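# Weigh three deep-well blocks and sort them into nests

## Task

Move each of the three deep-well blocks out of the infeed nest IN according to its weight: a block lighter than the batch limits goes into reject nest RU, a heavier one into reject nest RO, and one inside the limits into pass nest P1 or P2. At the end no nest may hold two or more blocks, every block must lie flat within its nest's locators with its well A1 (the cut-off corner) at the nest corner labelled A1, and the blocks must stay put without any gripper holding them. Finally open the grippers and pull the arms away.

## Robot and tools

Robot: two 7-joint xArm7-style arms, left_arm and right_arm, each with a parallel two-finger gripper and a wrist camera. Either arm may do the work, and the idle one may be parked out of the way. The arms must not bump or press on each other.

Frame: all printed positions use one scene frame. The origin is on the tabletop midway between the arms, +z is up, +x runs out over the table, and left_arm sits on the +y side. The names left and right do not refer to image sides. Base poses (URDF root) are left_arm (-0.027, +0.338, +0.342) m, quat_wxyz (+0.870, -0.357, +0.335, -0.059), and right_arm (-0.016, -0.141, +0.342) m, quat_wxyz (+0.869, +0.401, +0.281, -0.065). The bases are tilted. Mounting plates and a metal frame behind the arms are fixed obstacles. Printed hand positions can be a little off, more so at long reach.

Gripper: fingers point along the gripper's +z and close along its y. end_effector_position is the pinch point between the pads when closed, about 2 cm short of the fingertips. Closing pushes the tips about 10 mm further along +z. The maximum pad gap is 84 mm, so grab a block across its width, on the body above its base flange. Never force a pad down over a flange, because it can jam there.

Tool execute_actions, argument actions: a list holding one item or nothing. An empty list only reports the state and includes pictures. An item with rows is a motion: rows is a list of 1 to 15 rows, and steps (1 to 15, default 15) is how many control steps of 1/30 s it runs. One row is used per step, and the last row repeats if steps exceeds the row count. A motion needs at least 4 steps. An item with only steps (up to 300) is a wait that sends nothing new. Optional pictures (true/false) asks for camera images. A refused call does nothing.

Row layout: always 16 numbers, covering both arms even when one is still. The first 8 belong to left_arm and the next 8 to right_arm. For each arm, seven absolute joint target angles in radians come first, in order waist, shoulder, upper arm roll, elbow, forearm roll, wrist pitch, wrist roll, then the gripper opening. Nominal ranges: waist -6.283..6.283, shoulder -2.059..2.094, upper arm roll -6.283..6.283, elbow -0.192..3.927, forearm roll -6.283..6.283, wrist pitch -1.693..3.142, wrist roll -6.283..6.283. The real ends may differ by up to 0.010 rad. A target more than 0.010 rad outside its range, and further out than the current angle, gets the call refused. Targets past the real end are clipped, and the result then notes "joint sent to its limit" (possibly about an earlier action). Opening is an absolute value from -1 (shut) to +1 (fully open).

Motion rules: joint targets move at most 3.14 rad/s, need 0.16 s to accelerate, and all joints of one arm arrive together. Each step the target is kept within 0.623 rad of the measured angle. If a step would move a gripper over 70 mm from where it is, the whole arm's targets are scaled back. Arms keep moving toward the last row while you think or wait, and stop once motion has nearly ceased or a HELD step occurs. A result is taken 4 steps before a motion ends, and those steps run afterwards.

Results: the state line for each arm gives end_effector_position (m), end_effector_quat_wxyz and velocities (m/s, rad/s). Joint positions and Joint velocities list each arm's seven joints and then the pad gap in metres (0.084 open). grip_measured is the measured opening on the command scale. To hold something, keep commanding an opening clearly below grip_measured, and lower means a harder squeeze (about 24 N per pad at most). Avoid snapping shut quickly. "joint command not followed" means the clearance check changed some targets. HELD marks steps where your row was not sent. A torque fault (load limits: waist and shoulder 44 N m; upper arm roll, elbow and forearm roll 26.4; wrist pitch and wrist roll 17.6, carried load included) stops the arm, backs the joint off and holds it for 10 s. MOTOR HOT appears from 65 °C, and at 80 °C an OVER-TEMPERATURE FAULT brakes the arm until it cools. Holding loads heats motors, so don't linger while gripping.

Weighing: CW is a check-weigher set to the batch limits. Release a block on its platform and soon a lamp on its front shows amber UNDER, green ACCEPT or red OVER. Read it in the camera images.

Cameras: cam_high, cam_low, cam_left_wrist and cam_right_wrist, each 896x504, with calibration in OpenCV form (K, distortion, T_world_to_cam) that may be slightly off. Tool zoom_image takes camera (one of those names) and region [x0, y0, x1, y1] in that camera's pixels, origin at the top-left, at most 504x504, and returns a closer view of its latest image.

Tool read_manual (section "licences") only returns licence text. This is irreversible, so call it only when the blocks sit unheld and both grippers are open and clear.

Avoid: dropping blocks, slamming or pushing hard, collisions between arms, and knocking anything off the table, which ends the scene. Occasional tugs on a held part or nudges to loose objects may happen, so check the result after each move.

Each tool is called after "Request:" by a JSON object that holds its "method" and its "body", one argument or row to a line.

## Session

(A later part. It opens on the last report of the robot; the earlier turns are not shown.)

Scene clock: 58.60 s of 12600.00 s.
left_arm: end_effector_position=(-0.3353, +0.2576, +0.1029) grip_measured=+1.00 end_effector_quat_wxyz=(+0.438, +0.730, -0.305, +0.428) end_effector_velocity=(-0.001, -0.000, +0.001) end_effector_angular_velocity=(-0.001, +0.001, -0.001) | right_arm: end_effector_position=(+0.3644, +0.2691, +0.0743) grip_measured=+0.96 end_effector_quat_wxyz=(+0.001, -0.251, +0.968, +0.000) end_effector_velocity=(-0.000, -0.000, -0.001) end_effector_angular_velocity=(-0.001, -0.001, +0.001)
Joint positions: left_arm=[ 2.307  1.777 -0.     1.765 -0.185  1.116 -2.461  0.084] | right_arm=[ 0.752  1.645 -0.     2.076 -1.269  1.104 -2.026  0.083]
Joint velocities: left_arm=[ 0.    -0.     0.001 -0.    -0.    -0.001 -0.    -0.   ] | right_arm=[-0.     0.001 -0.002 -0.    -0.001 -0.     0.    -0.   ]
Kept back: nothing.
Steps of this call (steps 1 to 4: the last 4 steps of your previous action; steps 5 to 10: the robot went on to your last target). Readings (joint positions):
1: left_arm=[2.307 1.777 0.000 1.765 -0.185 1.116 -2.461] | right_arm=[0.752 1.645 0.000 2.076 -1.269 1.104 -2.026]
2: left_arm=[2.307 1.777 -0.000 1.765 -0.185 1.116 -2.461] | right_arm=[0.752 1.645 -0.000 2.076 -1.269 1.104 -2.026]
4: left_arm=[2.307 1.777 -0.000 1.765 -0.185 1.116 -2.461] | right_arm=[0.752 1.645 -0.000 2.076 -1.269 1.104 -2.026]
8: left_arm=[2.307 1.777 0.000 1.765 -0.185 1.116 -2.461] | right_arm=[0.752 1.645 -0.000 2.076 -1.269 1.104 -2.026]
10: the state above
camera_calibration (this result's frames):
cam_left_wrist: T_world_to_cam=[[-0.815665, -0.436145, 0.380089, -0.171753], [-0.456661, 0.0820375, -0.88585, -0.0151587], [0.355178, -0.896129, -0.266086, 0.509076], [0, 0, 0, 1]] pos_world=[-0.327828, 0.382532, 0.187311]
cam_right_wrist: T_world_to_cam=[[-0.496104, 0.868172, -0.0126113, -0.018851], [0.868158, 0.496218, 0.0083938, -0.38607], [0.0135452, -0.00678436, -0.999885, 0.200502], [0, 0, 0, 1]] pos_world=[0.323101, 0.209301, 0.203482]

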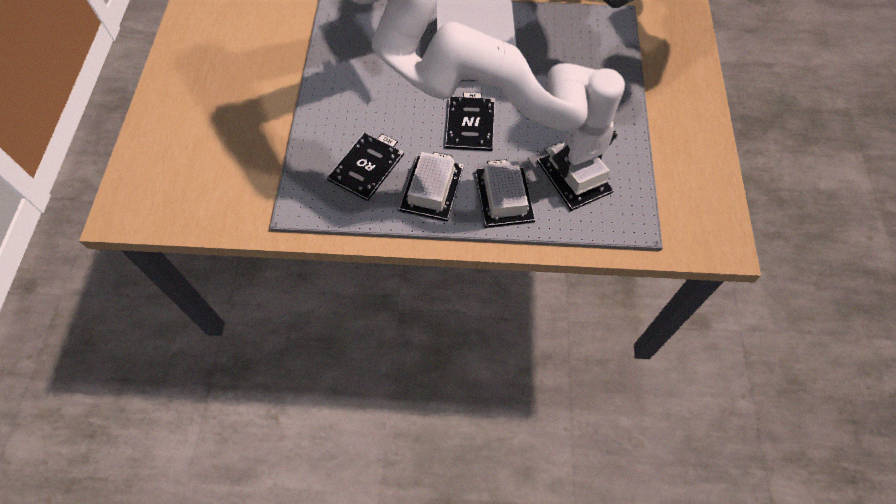

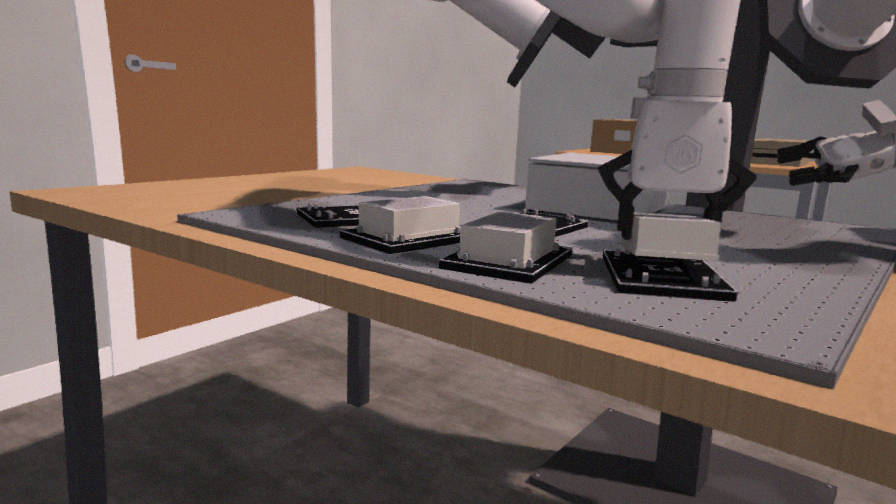

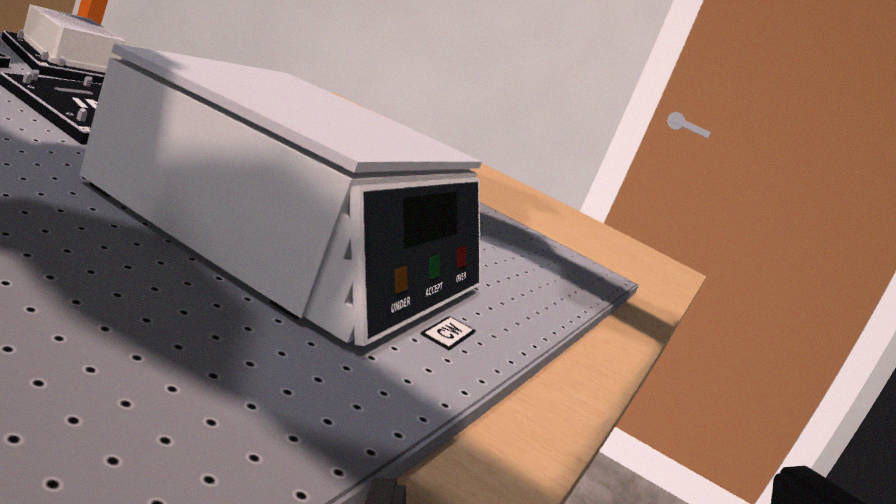

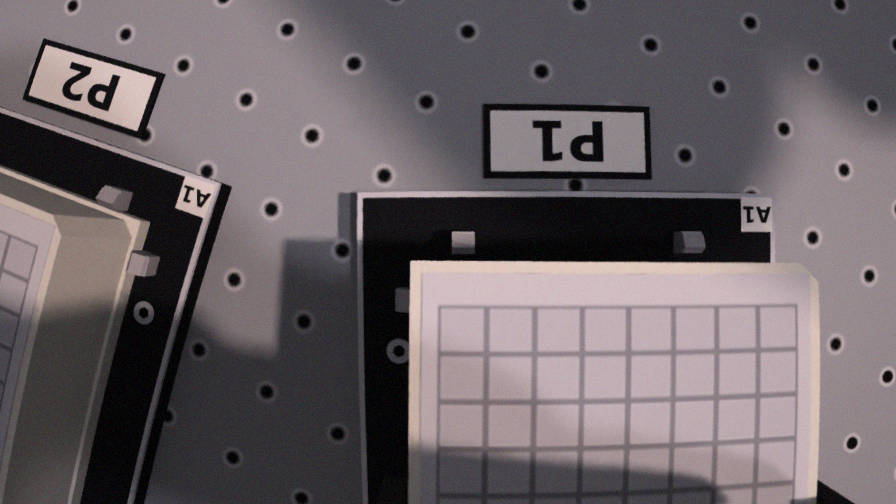

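Request:
{"method": "execute_actions", "body": {
  "actions": [
    {"rows":[[2.307,1.777,0,1.765,-0.185,1.116,-2.461,1,0.744,1.651,0,2.078,-1.278,1.1,-2.024,0],[2.307,1.777,0,1.765,-0.185,1.116,-2.461,1,0.744,1.651,0,2.078,-1.278,1.1,-2.024,0],[2.307,1.777,0,1.765,-0.185,1.116,-2.461,1,0.744,1.651,0,2.078,-1.278,1.1,-2.024,0],[2.307,1.777,0,1.765,-0.185,1.116,-2.461,1,0.736,1.6595,0,2.087,-1.285,1.097,-2.026,0],[2.307,1.777,0,1.765,-0.185,1.116,-2.461,1,0.736,1.6595,0,2.087,-1.285,1.097,-2.026,0],[2.307,1.777,0,1.765,-0.185,1.116,-2.461,1,0.736,1.6595,0,2.087,-1.285,1.097,-2.026,0],[2.307,1.777,0,1.765,-0.185,1.116,-2.461,1,0.728,1.668,0,2.096,-1.293,1.094,-2.029,0],[2.307,1.777,0,1.765,-0.185,1.116,-2.461,1,0.728,1.668,0,2.096,-1.293,1.094,-2.029,0],[2.307,1.777,0,1.765,-0.185,1.116,-2.461,1,0.728,1.668,0,2.096,-1.293,1.094,-2.029,0],[2.307,1.777,0,1.765,-0.185,1.116,-2.461,1,0.72,1.677,0,2.105,-1.3,1.091,-2.031,0]],"steps":15}
  ]
}}

Request:
{"method": "execute_actions", "body": {
  "actions": [
    {"steps":10}
  ],
  "pictures": true
}}

Request:
{"method": "zoom_image", "body": {
  "camera": "cam_low",
  "region": [580,200,760,310]
}}

Scene clock: 59.50 s of 12600.00 s.
left_arm: end_effector_position=(-0.3353, +0.2576, +0.1029) grip_measured=+1.00 end_effector_quat_wxyz=(+0.438, +0.730, -0.305, +0.428) end_effector_velocity=(+0.000, +0.000, -0.000) end_effector_angular_velocity=(+0.001, -0.000, -0.001) | right_arm: end_effector_position=(+0.3630, +0.2682, +0.0591) grip_measured=+0.96 end_effector_quat_wxyz=(+0.002, -0.253, +0.967, +0.000) end_effector_velocity=(+0.010, +0.011, -0.035) end_effector_angular_velocity=(+0.038, -0.020, -0.002)
Joint positions: left_arm=[ 2.307  1.777  0.     1.765 -0.185  1.116 -2.461  0.084] | right_arm=[ 0.726  1.671  0.001  2.099 -1.295  1.093 -2.03   0.083]
Joint velocities: left_arm=[-0.    -0.001 -0.001 -0.     0.    -0.    -0.    -0.   ] | right_arm=[-0.078  0.093  0.022  0.126 -0.088 -0.04  -0.027 -0.   ]
Steps of this call (steps 1 to 15: the robot went on to your last target; step 16: nothing new was sent; steps 17 to 27: the first 11 steps of this action). Readings (joint positions):
17: left_arm=[2.307 1.777 0.000 1.765 -0.185 1.116 -2.461] | right_arm=[0.752 1.645 0.000 2.076 -1.270 1.104 -2.026]
18: left_arm=[2.307 1.777 0.000 1.765 -0.185 1.116 -2.461] | right_arm=[0.750 1.647 0.001 2.077 -1.272 1.102 -2.025]
20: left_arm=[2.307 1.777 -0.000 1.765 -0.185 1.116 -2.461] | right_arm=[0.745 1.650 0.000 2.078 -1.277 1.100 -2.025]
24: left_arm=[2.307 1.777 0.000 1.765 -0.185 1.116 -2.461] | right_arm=[0.733 1.662 -0.000 2.089 -1.287 1.096 -2.027]
27: the state above

Scene clock: 59.83 s of 12600.00 s.
left_arm: end_effector_position=(-0.3353, +0.2576, +0.1029) grip_measured=+1.00 end_effector_quat_wxyz=(+0.438, +0.730, -0.305, +0.428) end_effector_velocity=(+0.001, +0.000, -0.001) end_effector_angular_velocity=(+0.001, -0.002, +0.002) | right_arm: end_effector_position=(+0.3630, +0.2684, +0.0563) grip_measured=+0.96 end_effector_quat_wxyz=(+0.003, -0.254, +0.967, +0.000) end_effector_velocity=(-0.003, -0.001, -0.003) end_effector_angular_velocity=(-0.003, +0.003, +0.003)
Joint positions: left_arm=[ 2.307  1.777 -0.     1.765 -0.185  1.116 -2.461  0.084] | right_arm=[ 0.721  1.677  0.001  2.105 -1.3    1.091 -2.031  0.083]
Joint velocities: left_arm=[-0.     0.    -0.002 -0.    -0.     0.001  0.    -0.   ] | right_arm=[-0.002  0.003 -0.003 -0.002  0.001 -0.001 -0.     0.   ]
Kept back: nothing.
Steps of this call (steps 1 to 4: the last 4 steps of your previous action; steps 5 to 10: the robot went on to your last target). Readings (joint positions):
1: left_arm=[2.307 1.777 -0.000 1.765 -0.185 1.116 -2.461] | right_arm=[0.724 1.673 0.001 2.102 -1.297 1.092 -2.030]
2: left_arm=[2.307 1.777 -0.000 1.765 -0.185 1.116 -2.461] | right_arm=[0.722 1.675 0.001 2.104 -1.299 1.091 -2.031]
4: left_arm=[2.307 1.777 -0.000 1.765 -0.185 1.116 -2.461] | right_arm=[0.721 1.676 0.001 2.105 -1.300 1.091 -2.031]
8: left_arm=[2.307 1.777 0.000 1.765 -0.185 1.116 -2.461] | right_arm=[0.721 1.676 0.001 2.105 -1.300 1.091 -2.031]
10: the state above
camera_calibration (this result's frames):
cam_left_wrist: T_world_to_cam=[[-0.815665, -0.436146, 0.380089, -0.171753], [-0.456661, 0.0820373, -0.88585, -0.0151587], [0.355178, -0.896129, -0.266086, 0.509076], [0, 0, 0, 1]] pos_world=[-0.327828, 0.382532, 0.187311]
cam_right_wrist: T_world_to_cam=[[-0.500324, 0.865746, -0.0126675, -0.0169737], [0.86569, 0.500456, 0.0111892, -0.384701], [0.0160265, -0.00536788, -0.999857, 0.181243], [0, 0, 0, 1]] pos_world=[0.321635, 0.208194, 0.185306]

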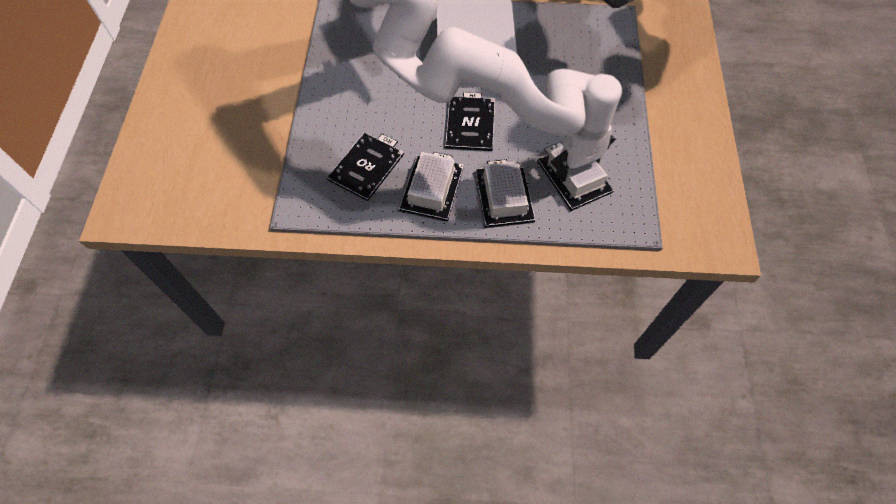

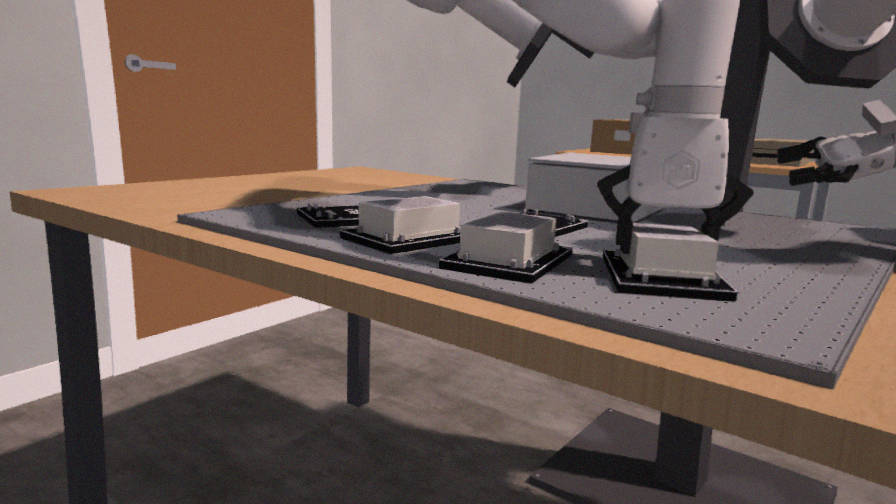

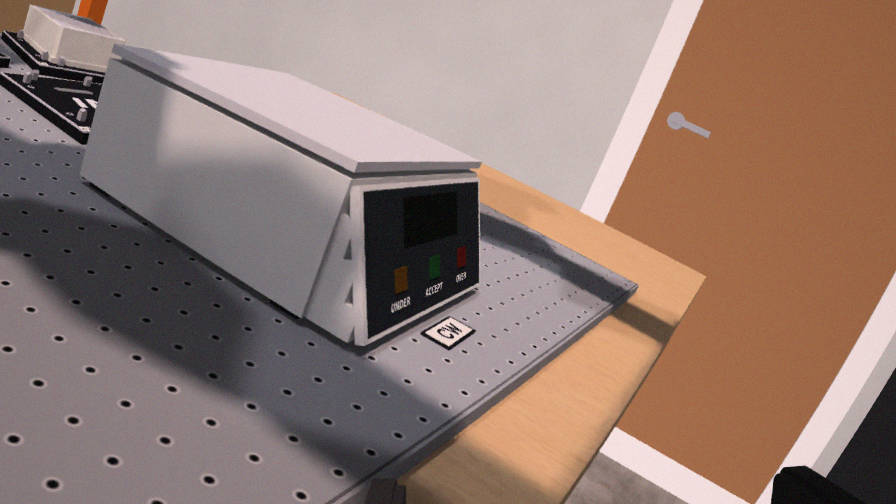

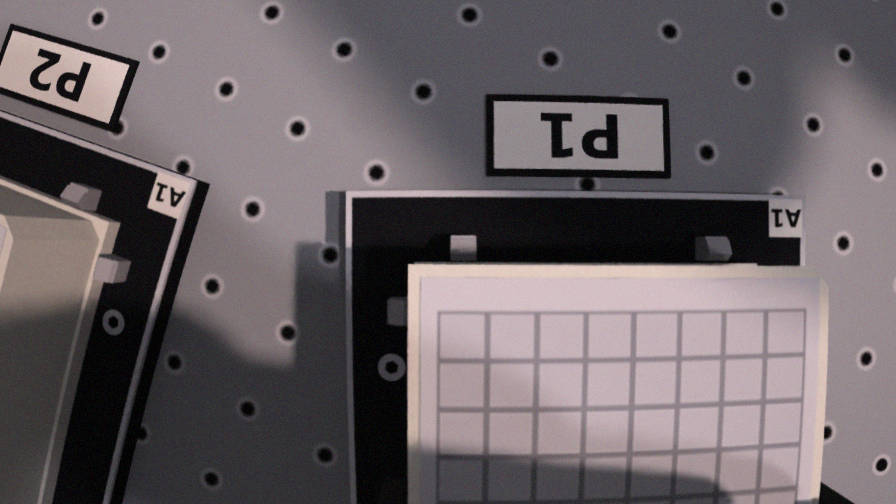

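Region (580, 200, 760, 310) of cam_low's 896x504 image, scaled by 2.800, with more detail than that image has.

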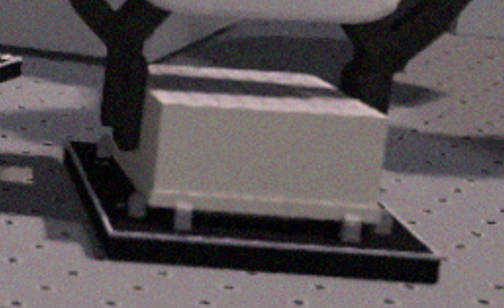

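Front still on the locators; slide back ~1.5 mm and down 2 mm.

Request:
{"method": "execute_actions", "body": {
  "actions": [
    {"rows":[[2.307,1.777,0,1.765,-0.185,1.116,-2.461,1,0.72,1.6725,0,2.095,-1.303,1.09,-2.025,0],[2.307,1.777,0,1.765,-0.185,1.116,-2.461,1,0.72,1.6725,0,2.095,-1.303,1.09,-2.025,0],[2.307,1.777,0,1.765,-0.185,1.116,-2.461,1,0.72,1.6725,0,2.095,-1.303,1.09,-2.025,0],[2.307,1.777,0,1.765,-0.185,1.116,-2.461,1,0.72,1.6725,0,2.095,-1.303,1.09,-2.025,0],[2.307,1.777,0,1.765,-0.185,1.116,-2.461,1,0.72,1.6725,0,2.095,-1.303,1.09,-2.025,0],[2.307,1.777,0,1.765,-0.185,1.116,-2.461,1,0.7148,1.678,0,2.101,-1.308,1.088,-2.026,0]],"steps":15}
  ]
}}

Request:
{"method": "execute_actions", "body": {
  "actions": [
    {"steps":8}
  ],
  "pictures": true
}}

Request:
{"method": "zoom_image", "body": {
  "camera": "cam_low",
  "region": [580,200,760,310]
}}

Scene clock: 60.47 s of 12600.00 s.
left_arm: end_effector_position=(-0.3353, +0.2576, +0.1029) grip_measured=+1.00 end_effector_quat_wxyz=(+0.438, +0.730, -0.305, +0.428) end_effector_velocity=(+0.000, -0.000, -0.000) end_effector_angular_velocity=(+0.000, -0.000, +0.001) | right_arm: end_effector_position=(+0.3626, +0.2678, +0.0540) grip_measured=+0.96 end_effector_quat_wxyz=(+0.004, -0.253, +0.967, +0.001) end_effector_velocity=(-0.000, -0.001, -0.003) end_effector_angular_velocity=(-0.002, +0.001, -0.001)
Joint positions: left_arm=[ 2.307  1.777  0.     1.765 -0.185  1.116 -2.461  0.084] | right_arm=[ 0.716  1.677  0.001  2.102 -1.308  1.087 -2.026  0.083]
Joint velocities: left_arm=[ 0.     0.    -0.001 -0.     0.     0.    -0.    -0.   ] | right_arm=[-0.004  0.004 -0.001  0.004 -0.002 -0.001  0.     0.   ]
Steps of this call (steps 1 to 8: the robot went on to your last target; steps 9 to 19: the first 11 steps of this action). Readings (joint positions):
9: left_arm=[2.307 1.777 -0.000 1.765 -0.185 1.116 -2.461] | right_arm=[0.720 1.677 0.001 2.105 -1.300 1.090 -2.031]
10: left_arm=[2.307 1.777 -0.000 1.765 -0.185 1.116 -2.461] | right_arm=[0.720 1.675 0.001 2.102 -1.301 1.090 -2.029]
12: left_arm=[2.307 1.777 0.000 1.765 -0.185 1.116 -2.461] | right_arm=[0.720 1.673 0.000 2.098 -1.303 1.089 -2.026]
16: left_arm=[2.307 1.777 -0.000 1.765 -0.185 1.116 -2.461] | right_arm=[0.718 1.675 0.001 2.100 -1.307 1.088 -2.026]
19: the state above

Scene clock: 60.73 s of 12600.00 s.
left_arm: end_effector_position=(-0.3353, +0.2576, +0.1029) grip_measured=+1.00 end_effector_quat_wxyz=(+0.438, +0.730, -0.305, +0.428) end_effector_velocity=(-0.001, +0.001, +0.001) end_effector_angular_velocity=(-0.001, +0.001, -0.001) | right_arm: end_effector_position=(+0.3625, +0.2676, +0.0537) grip_measured=+0.96 end_effector_quat_wxyz=(+0.004, -0.253, +0.967, +0.001) end_effector_velocity=(-0.001, -0.000, -0.001) end_effector_angular_velocity=(-0.001, +0.002, +0.000)
Joint positions: left_arm=[ 2.307  1.777  0.     1.765 -0.185  1.116 -2.461  0.084] | right_arm=[ 0.716  1.677  0.001  2.102 -1.308  1.087 -2.026  0.083]
Joint velocities: left_arm=[ 0.    -0.002  0.001 -0.     0.     0.001 -0.     0.   ] | right_arm=[-0.001  0.001  0.    -0.001  0.001  0.     0.     0.   ]
Kept back: nothing.
Steps of this call (steps 1 to 4: the last 4 steps of your previous action; steps 5 to 8: the robot went on to your last target). Readings (joint positions):
1: left_arm=[2.307 1.777 0.000 1.765 -0.185 1.116 -2.461] | right_arm=[0.716 1.677 0.001 2.102 -1.308 1.087 -2.026]
2: left_arm=[2.307 1.777 0.000 1.765 -0.185 1.116 -2.461] | right_arm=[0.716 1.677 0.001 2.102 -1.308 1.087 -2.026]
4: left_arm=[2.307 1.777 -0.000 1.765 -0.185 1.116 -2.461] | right_arm=[0.716 1.677 0.001 2.102 -1.308 1.087 -2.026]
8: the state above
camera_calibration (this result's frames):
cam_left_wrist: T_world_to_cam=[[-0.815665, -0.436145, 0.380089, -0.171753], [-0.456661, 0.0820374, -0.88585, -0.0151588], [0.355178, -0.896129, -0.266086, 0.509076], [0, 0, 0, 1]] pos_world=[-0.327828, 0.382532, 0.187311]
cam_right_wrist: T_world_to_cam=[[-0.49988, 0.865997, -0.013007, -0.016822], [0.86591, 0.500027, 0.0131727, -0.383898], [0.0179114, -0.00467815, -0.999829, 0.177756], [0, 0, 0, 1]] pos_world=[0.320829, 0.207359, 0.182564]

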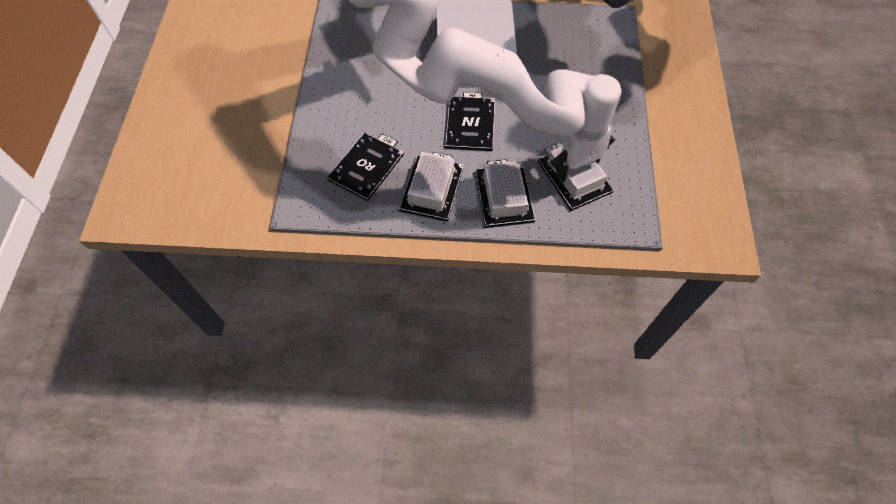

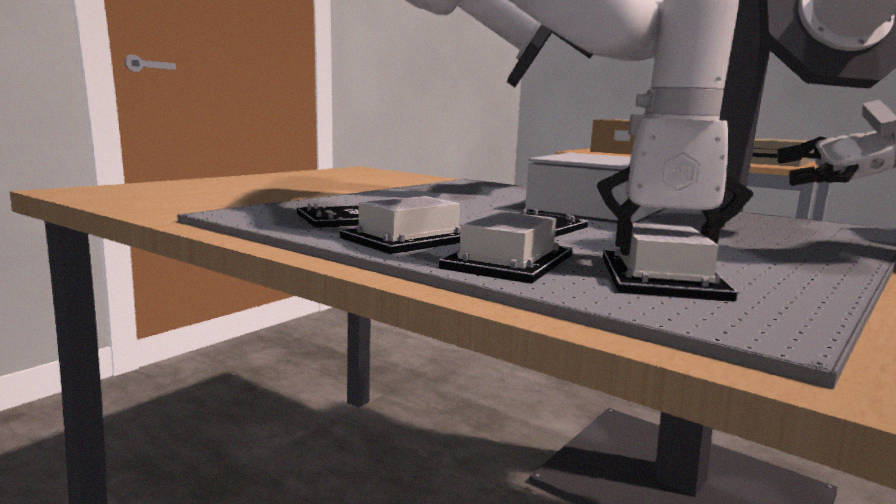

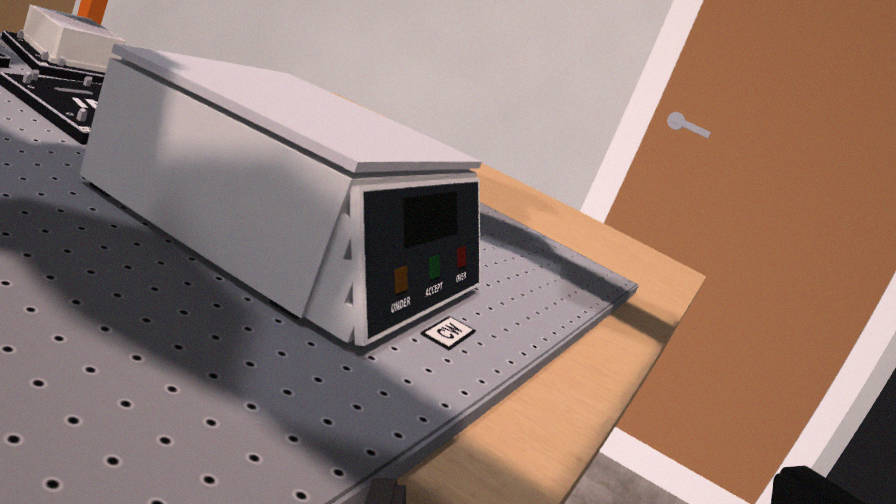

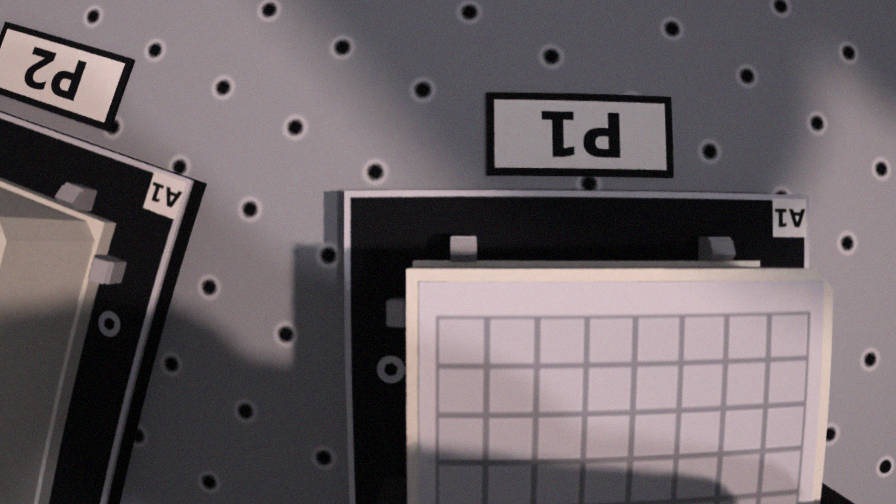

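Region (580, 200, 760, 310) of cam_low's 896x504 image, scaled by 2.800, with more detail than that image has.

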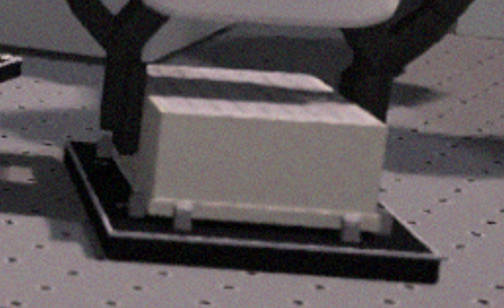

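Seated.

Request:
{"method": "execute_actions", "body": {
  "actions": [
    {"rows":[[2.307,1.777,0,1.765,-0.185,1.116,-2.461,1,0.716,1.679,0,2.104,-1.306,1.089,-2.028,1]],"steps":12}
  ]
}}

Request:
{"method": "execute_actions", "body": {
  "actions": [
    {"rows":[[2.307,1.777,0,1.765,-0.185,1.116,-2.461,1,0.728,1.666,0,2.091,-1.295,1.094,-2.026,1],[2.307,1.777,0,1.765,-0.185,1.116,-2.461,1,0.728,1.666,0,2.091,-1.295,1.094,-2.026,1],[2.307,1.777,0,1.765,-0.185,1.116,-2.461,1,0.74,1.653,0,2.078,-1.284,1.098,-2.023,1],[2.307,1.777,0,1.765,-0.185,1.116,-2.461,1,0.74,1.653,0,2.078,-1.284,1.098,-2.023,1],[2.307,1.777,0,1.765,-0.185,1.116,-2.461,1,0.7519,1.64,0,2.064,-1.273,1.102,-2.02,1],[2.307,1.777,0,1.765,-0.185,1.116,-2.461,1,0.7519,1.64,0,2.064,-1.273,1.102,-2.02,1],[2.307,1.777,0,1.765,-0.185,1.116,-2.461,1,0.783,1.604,0,2.026,-1.248,1.115,-2.013,1],[2.307,1.777,0,1.765,-0.185,1.116,-2.461,1,0.783,1.604,0,2.026,-1.248,1.115,-2.013,1],[2.307,1.777,0,1.765,-0.185,1.116,-2.461,1,0.86,1.52,0,1.95,-1.18,1.15,-2.0,1]],"steps":15}
  ]
}}

Request:
{"method": "execute_actions", "body": {
  "actions": [
    {"steps":10}
  ],
  "pictures": true
}}

Request:
{"method": "zoom_image", "body": {
  "camera": "cam_low",
  "region": [420,180,780,320]
}}

Scene clock: 61.33 s of 12600.00 s.
left_arm: end_effector_position=(-0.3353, +0.2576, +0.1029) grip_measured=+1.00 end_effector_quat_wxyz=(+0.438, +0.730, -0.305, +0.428) end_effector_velocity=(-0.000, -0.001, +0.000) end_effector_angular_velocity=(-0.001, +0.001, -0.000) | right_arm: end_effector_position=(+0.3566, +0.2637, +0.0476) grip_measured=+1.00 end_effector_quat_wxyz=(-0.001, -0.257, +0.966, -0.005) end_effector_velocity=(+0.008, +0.005, +0.008) end_effector_angular_velocity=(+0.016, -0.006, -0.009)
Joint positions: left_arm=[ 2.307  1.777 -0.     1.765 -0.185  1.116 -2.461  0.084] | right_arm=[ 0.712  1.683 -0.004  2.098 -1.305  1.092 -2.028  0.084]
Joint velocities: left_arm=[-0.     0.001  0.001 -0.001 -0.    -0.001  0.    -0.   ] | right_arm=[ 0.004 -0.005  0.01   0.013 -0.002 -0.001 -0.005  0.   ]
Steps of this call (steps 1 to 10: the robot went on to your last target; steps 11 to 18: the first 8 steps of this action). Readings (joint positions):
11: left_arm=[2.307 1.777 0.000 1.765 -0.185 1.116 -2.461] | right_arm=[0.716 1.677 0.001 2.102 -1.308 1.087 -2.026]
12: left_arm=[2.307 1.777 -0.000 1.765 -0.185 1.116 -2.461] | right_arm=[0.716 1.678 0.001 2.103 -1.307 1.088 -2.027]
14: left_arm=[2.307 1.777 0.000 1.765 -0.185 1.116 -2.461] | right_arm=[0.716 1.679 -0.000 2.103 -1.306 1.090 -2.027]
18: the state above

Scene clock: 61.83 s of 12600.00 s.
left_arm: end_effector_position=(-0.3353, +0.2576, +0.1029) grip_measured=+1.00 end_effector_quat_wxyz=(+0.438, +0.730, -0.305, +0.428) end_effector_velocity=(-0.000, +0.000, -0.000) end_effector_angular_velocity=(+0.001, +0.000, -0.001) | right_arm: end_effector_position=(+0.3634, +0.2639, +0.1073) grip_measured=+1.00 end_effector_quat_wxyz=(-0.000, -0.250, +0.968, -0.006) end_effector_velocity=(+0.012, -0.007, +0.467) end_effector_angular_velocity=(-0.011, -0.006, -0.063)
Joint positions: left_arm=[ 2.307  1.777  0.     1.765 -0.185  1.116 -2.461  0.084] | right_arm=[ 0.811  1.571 -0.005  1.992 -1.22   1.132 -2.007  0.084]
Joint velocities: left_arm=[ 0.    -0.    -0.001  0.    -0.    -0.001 -0.    -0.   ] | right_arm=[ 0.767 -0.825  0.01  -0.77   0.662  0.333  0.125  0.   ]
Steps of this call (steps 1 to 4: the last 4 steps of your previous action; steps 5 to 15: the first 11 steps of this action). Readings (joint positions):
5: left_arm=[2.307 1.777 -0.000 1.765 -0.185 1.116 -2.461] | right_arm=[0.715 1.680 -0.002 2.101 -1.305 1.091 -2.028]
6: left_arm=[2.307 1.777 0.000 1.765 -0.185 1.116 -2.461] | right_arm=[0.718 1.677 -0.002 2.097 -1.301 1.092 -2.027]
8: left_arm=[2.307 1.777 -0.000 1.765 -0.185 1.116 -2.461] | right_arm=[0.728 1.666 -0.002 2.087 -1.293 1.096 -2.025]
12: left_arm=[2.307 1.777 -0.000 1.765 -0.185 1.116 -2.461] | right_arm=[0.756 1.633 -0.002 2.058 -1.269 1.106 -2.019]
15: the state above

Scene clock: 62.17 s of 12600.00 s.
left_arm: end_effector_position=(-0.3353, +0.2576, +0.1029) grip_measured=+1.00 end_effector_quat_wxyz=(+0.438, +0.730, -0.305, +0.428) end_effector_velocity=(+0.001, -0.001, -0.000) end_effector_angular_velocity=(-0.001, -0.001, +0.002) | right_arm: end_effector_position=(+0.3633, +0.2640, +0.1360) grip_measured=+1.00 end_effector_quat_wxyz=(+0.000, -0.249, +0.969, -0.005) end_effector_velocity=(+0.002, +0.012, +0.017) end_effector_angular_velocity=(+0.034, -0.001, -0.006)
Joint positions: left_arm=[ 2.307  1.777  0.     1.765 -0.185  1.116 -2.461  0.084] | right_arm=[ 0.857  1.523 -0.003  1.948 -1.18   1.151 -2.     0.084]
Joint velocities: left_arm=[ 0.     0.003 -0.     0.     0.     0.     0.    -0.   ] | right_arm=[ 0.01  -0.006  0.022  0.012  0.001 -0.005  0.     0.   ]
Kept back: nothing.
Steps of this call (steps 1 to 4: the last 4 steps of your previous action; steps 5 to 10: the robot went on to your last target). Readings (joint positions):
1: left_arm=[2.307 1.777 -0.000 1.765 -0.185 1.116 -2.461] | right_arm=[0.835 1.546 -0.003 1.971 -1.200 1.141 -2.004]
2: left_arm=[2.307 1.777 -0.000 1.765 -0.185 1.116 -2.461] | right_arm=[0.853 1.528 0.003 1.962 -1.189 1.145 -2.002]
4: left_arm=[2.307 1.777 0.000 1.765 -0.185 1.116 -2.461] | right_arm=[0.866 1.515 0.008 1.958 -1.182 1.147 -2.000]
8: left_arm=[2.307 1.777 -0.000 1.765 -0.185 1.116 -2.461] | right_arm=[0.858 1.522 -0.003 1.949 -1.180 1.151 -2.000]
10: the state above
camera_calibration (this result's frames):
cam_left_wrist: T_world_to_cam=[[-0.815665, -0.436145, 0.380089, -0.171753], [-0.456661, 0.0820376, -0.88585, -0.0151589], [0.355178, -0.896129, -0.266086, 0.509076], [0, 0, 0, 1]] pos_world=[-0.327828, 0.382532, 0.187311]
cam_right_wrist: T_world_to_cam=[[-0.491567, 0.870573, -0.0215748, -0.0152636], [0.870738, 0.491738, 0.00315689, -0.382072], [0.0133575, -0.0172342, -0.999762, 0.265017], [0, 0, 0, 1]] pos_world=[0.321641, 0.205734, 0.265831]

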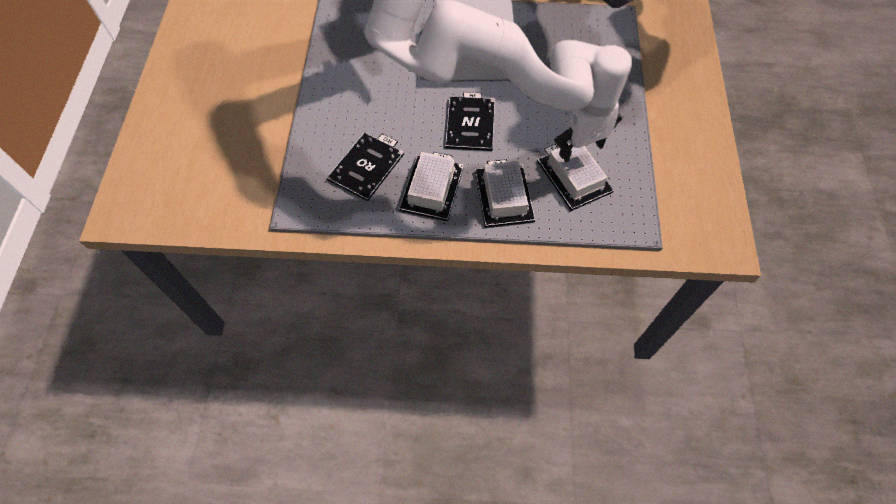

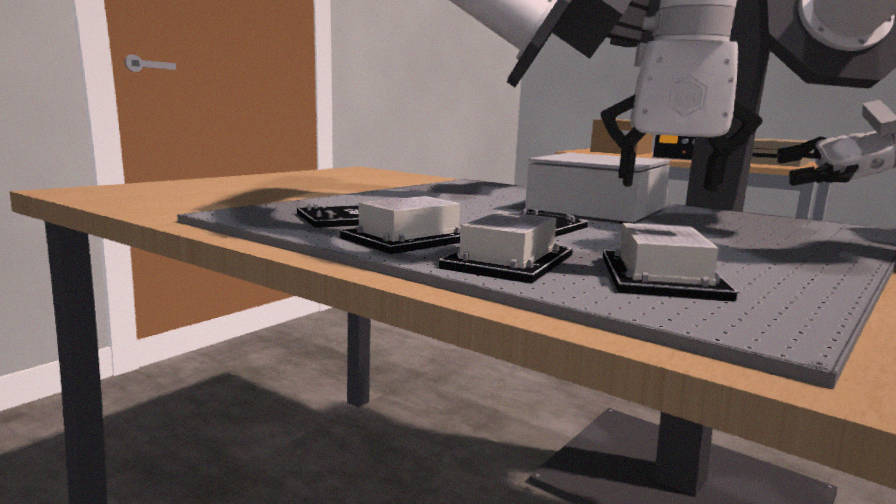

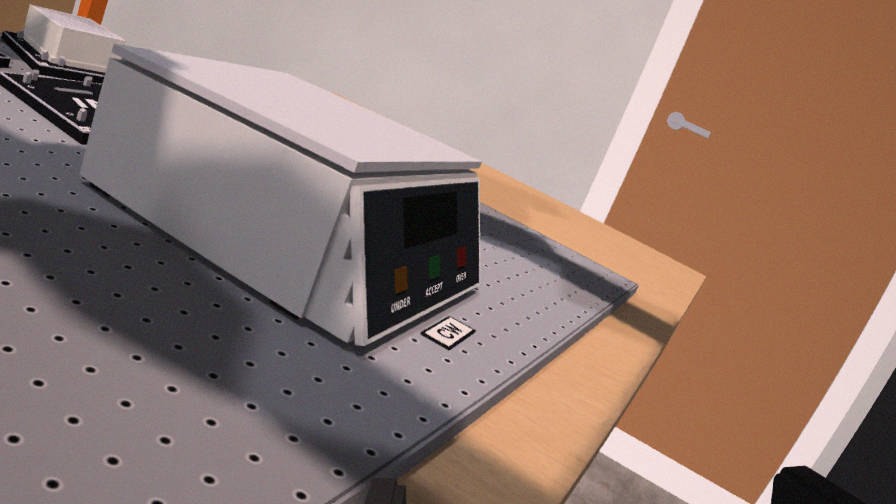

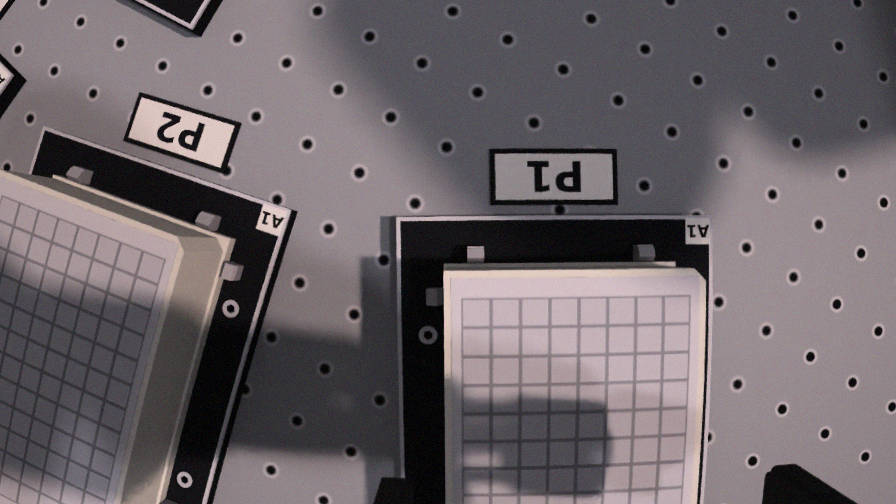

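Region (420, 180, 780, 320) of cam_low's 896x504 image, scaled by 1.400, with more detail than that image has.

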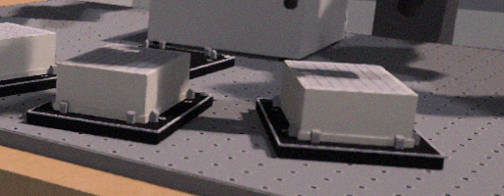

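Request:
{"method": "execute_actions", "body": {
  "actions": [
    {"rows":[[2.307,1.777,0,1.765,-0.185,1.116,-2.461,1,0.9157,0.6465,0,0.6077,-1.364,1.015,-0.99,1]],"steps":15}
  ]
}}

Request:
{"method": "execute_actions", "body": {
  "actions": [
    {"steps":30}
  ]
}}

Request:
{"method": "finished_scene", "body": {
  "scene": 2
}}

Scene clock: 62.63 s of 12600.00 s.
left_arm: end_effector_position=(-0.3353, +0.2576, +0.1029) grip_measured=+1.00 end_effector_quat_wxyz=(+0.438, +0.730, -0.305, +0.428) end_effector_velocity=(+0.001, -0.001, -0.000) end_effector_angular_velocity=(-0.001, -0.001, +0.001) | right_arm: end_effector_position=(+0.4246, +0.1869, +0.2316) grip_measured=+1.00 end_effector_quat_wxyz=(+0.060, -0.046, +0.996, +0.049) end_effector_velocity=(-0.023, -0.386, +0.216) end_effector_angular_velocity=(+0.353, -0.007, -1.486)
Joint positions: left_arm=[ 2.307  1.777 -0.     1.765 -0.185  1.116 -2.461  0.084] | right_arm=[ 0.894  1.049  0.     1.469 -1.292  1.067 -1.515  0.084]
Joint velocities: left_arm=[-0.     0.001 -0.    -0.    -0.     0.     0.     0.   ] | right_arm=[ 0.084 -1.638 -0.006 -1.909 -0.283 -0.201  1.917  0.   ]
Steps of this call (steps 1 to 3: the robot went on to your last target; steps 4 to 14: the first 11 steps of this action). Readings (joint positions):
4: left_arm=[2.307 1.777 0.000 1.765 -0.185 1.116 -2.461] | right_arm=[0.860 1.520 -0.000 1.949 -1.181 1.149 -1.999]
5: left_arm=[2.307 1.777 0.000 1.765 -0.185 1.116 -2.461] | right_arm=[0.860 1.511 -0.000 1.939 -1.185 1.146 -1.988]
7: left_arm=[2.307 1.777 0.000 1.765 -0.185 1.116 -2.461] | right_arm=[0.866 1.447 -0.001 1.861 -1.208 1.128 -1.914]
11: left_arm=[2.307 1.777 -0.000 1.765 -0.185 1.116 -2.461] | right_arm=[0.884 1.216 0.000 1.645 -1.263 1.089 -1.693]
14: the state above

Scene clock: 63.63 s of 12600.00 s.
left_arm: end_effector_position=(-0.3353, +0.2576, +0.1029) grip_measured=+1.00 end_effector_quat_wxyz=(+0.438, +0.730, -0.305, +0.428) end_effector_velocity=(+0.001, +0.000, -0.000) end_effector_angular_velocity=(+0.000, -0.001, +0.002) | right_arm: end_effector_position=(+0.2156, +0.0014, +0.2103) grip_measured=+1.00 end_effector_quat_wxyz=(-0.000, +0.000, +1.000, +0.000) end_effector_velocity=(-0.002, -0.002, -0.001) end_effector_angular_velocity=(-0.004, +0.003, +0.001)
Joint positions: left_arm=[ 2.307  1.777 -0.     1.765 -0.185  1.116 -2.461  0.084] | right_arm=[ 0.916  0.647 -0.     0.609 -1.364  1.015 -0.99   0.084]
Joint velocities: left_arm=[-0.    -0.001 -0.001 -0.001 -0.     0.001 -0.    -0.   ] | right_arm=[-0.001 -0.002 -0.001 -0.006  0.002  0.     0.     0.   ]
Kept back: nothing.
Steps of this call (steps 1 to 4: the last 4 steps of your previous action; steps 5 to 30: the robot went on to your last target). Readings (joint positions):
1: left_arm=[2.307 1.777 -0.000 1.765 -0.185 1.116 -2.461] | right_arm=[0.896 0.996 0.000 1.404 -1.301 1.061 -1.451]
2: left_arm=[2.307 1.777 0.000 1.765 -0.185 1.116 -2.461] | right_arm=[0.899 0.949 -0.000 1.339 -1.309 1.055 -1.393]
4: left_arm=[2.307 1.777 0.000 1.765 -0.185 1.116 -2.461] | right_arm=[0.903 0.881 0.000 1.217 -1.321 1.047 -1.306]
8: left_arm=[2.307 1.777 0.000 1.765 -0.185 1.116 -2.461] | right_arm=[0.907 0.806 -0.000 1.012 -1.335 1.036 -1.200]
30: the state above

The scene is finished: the task was done.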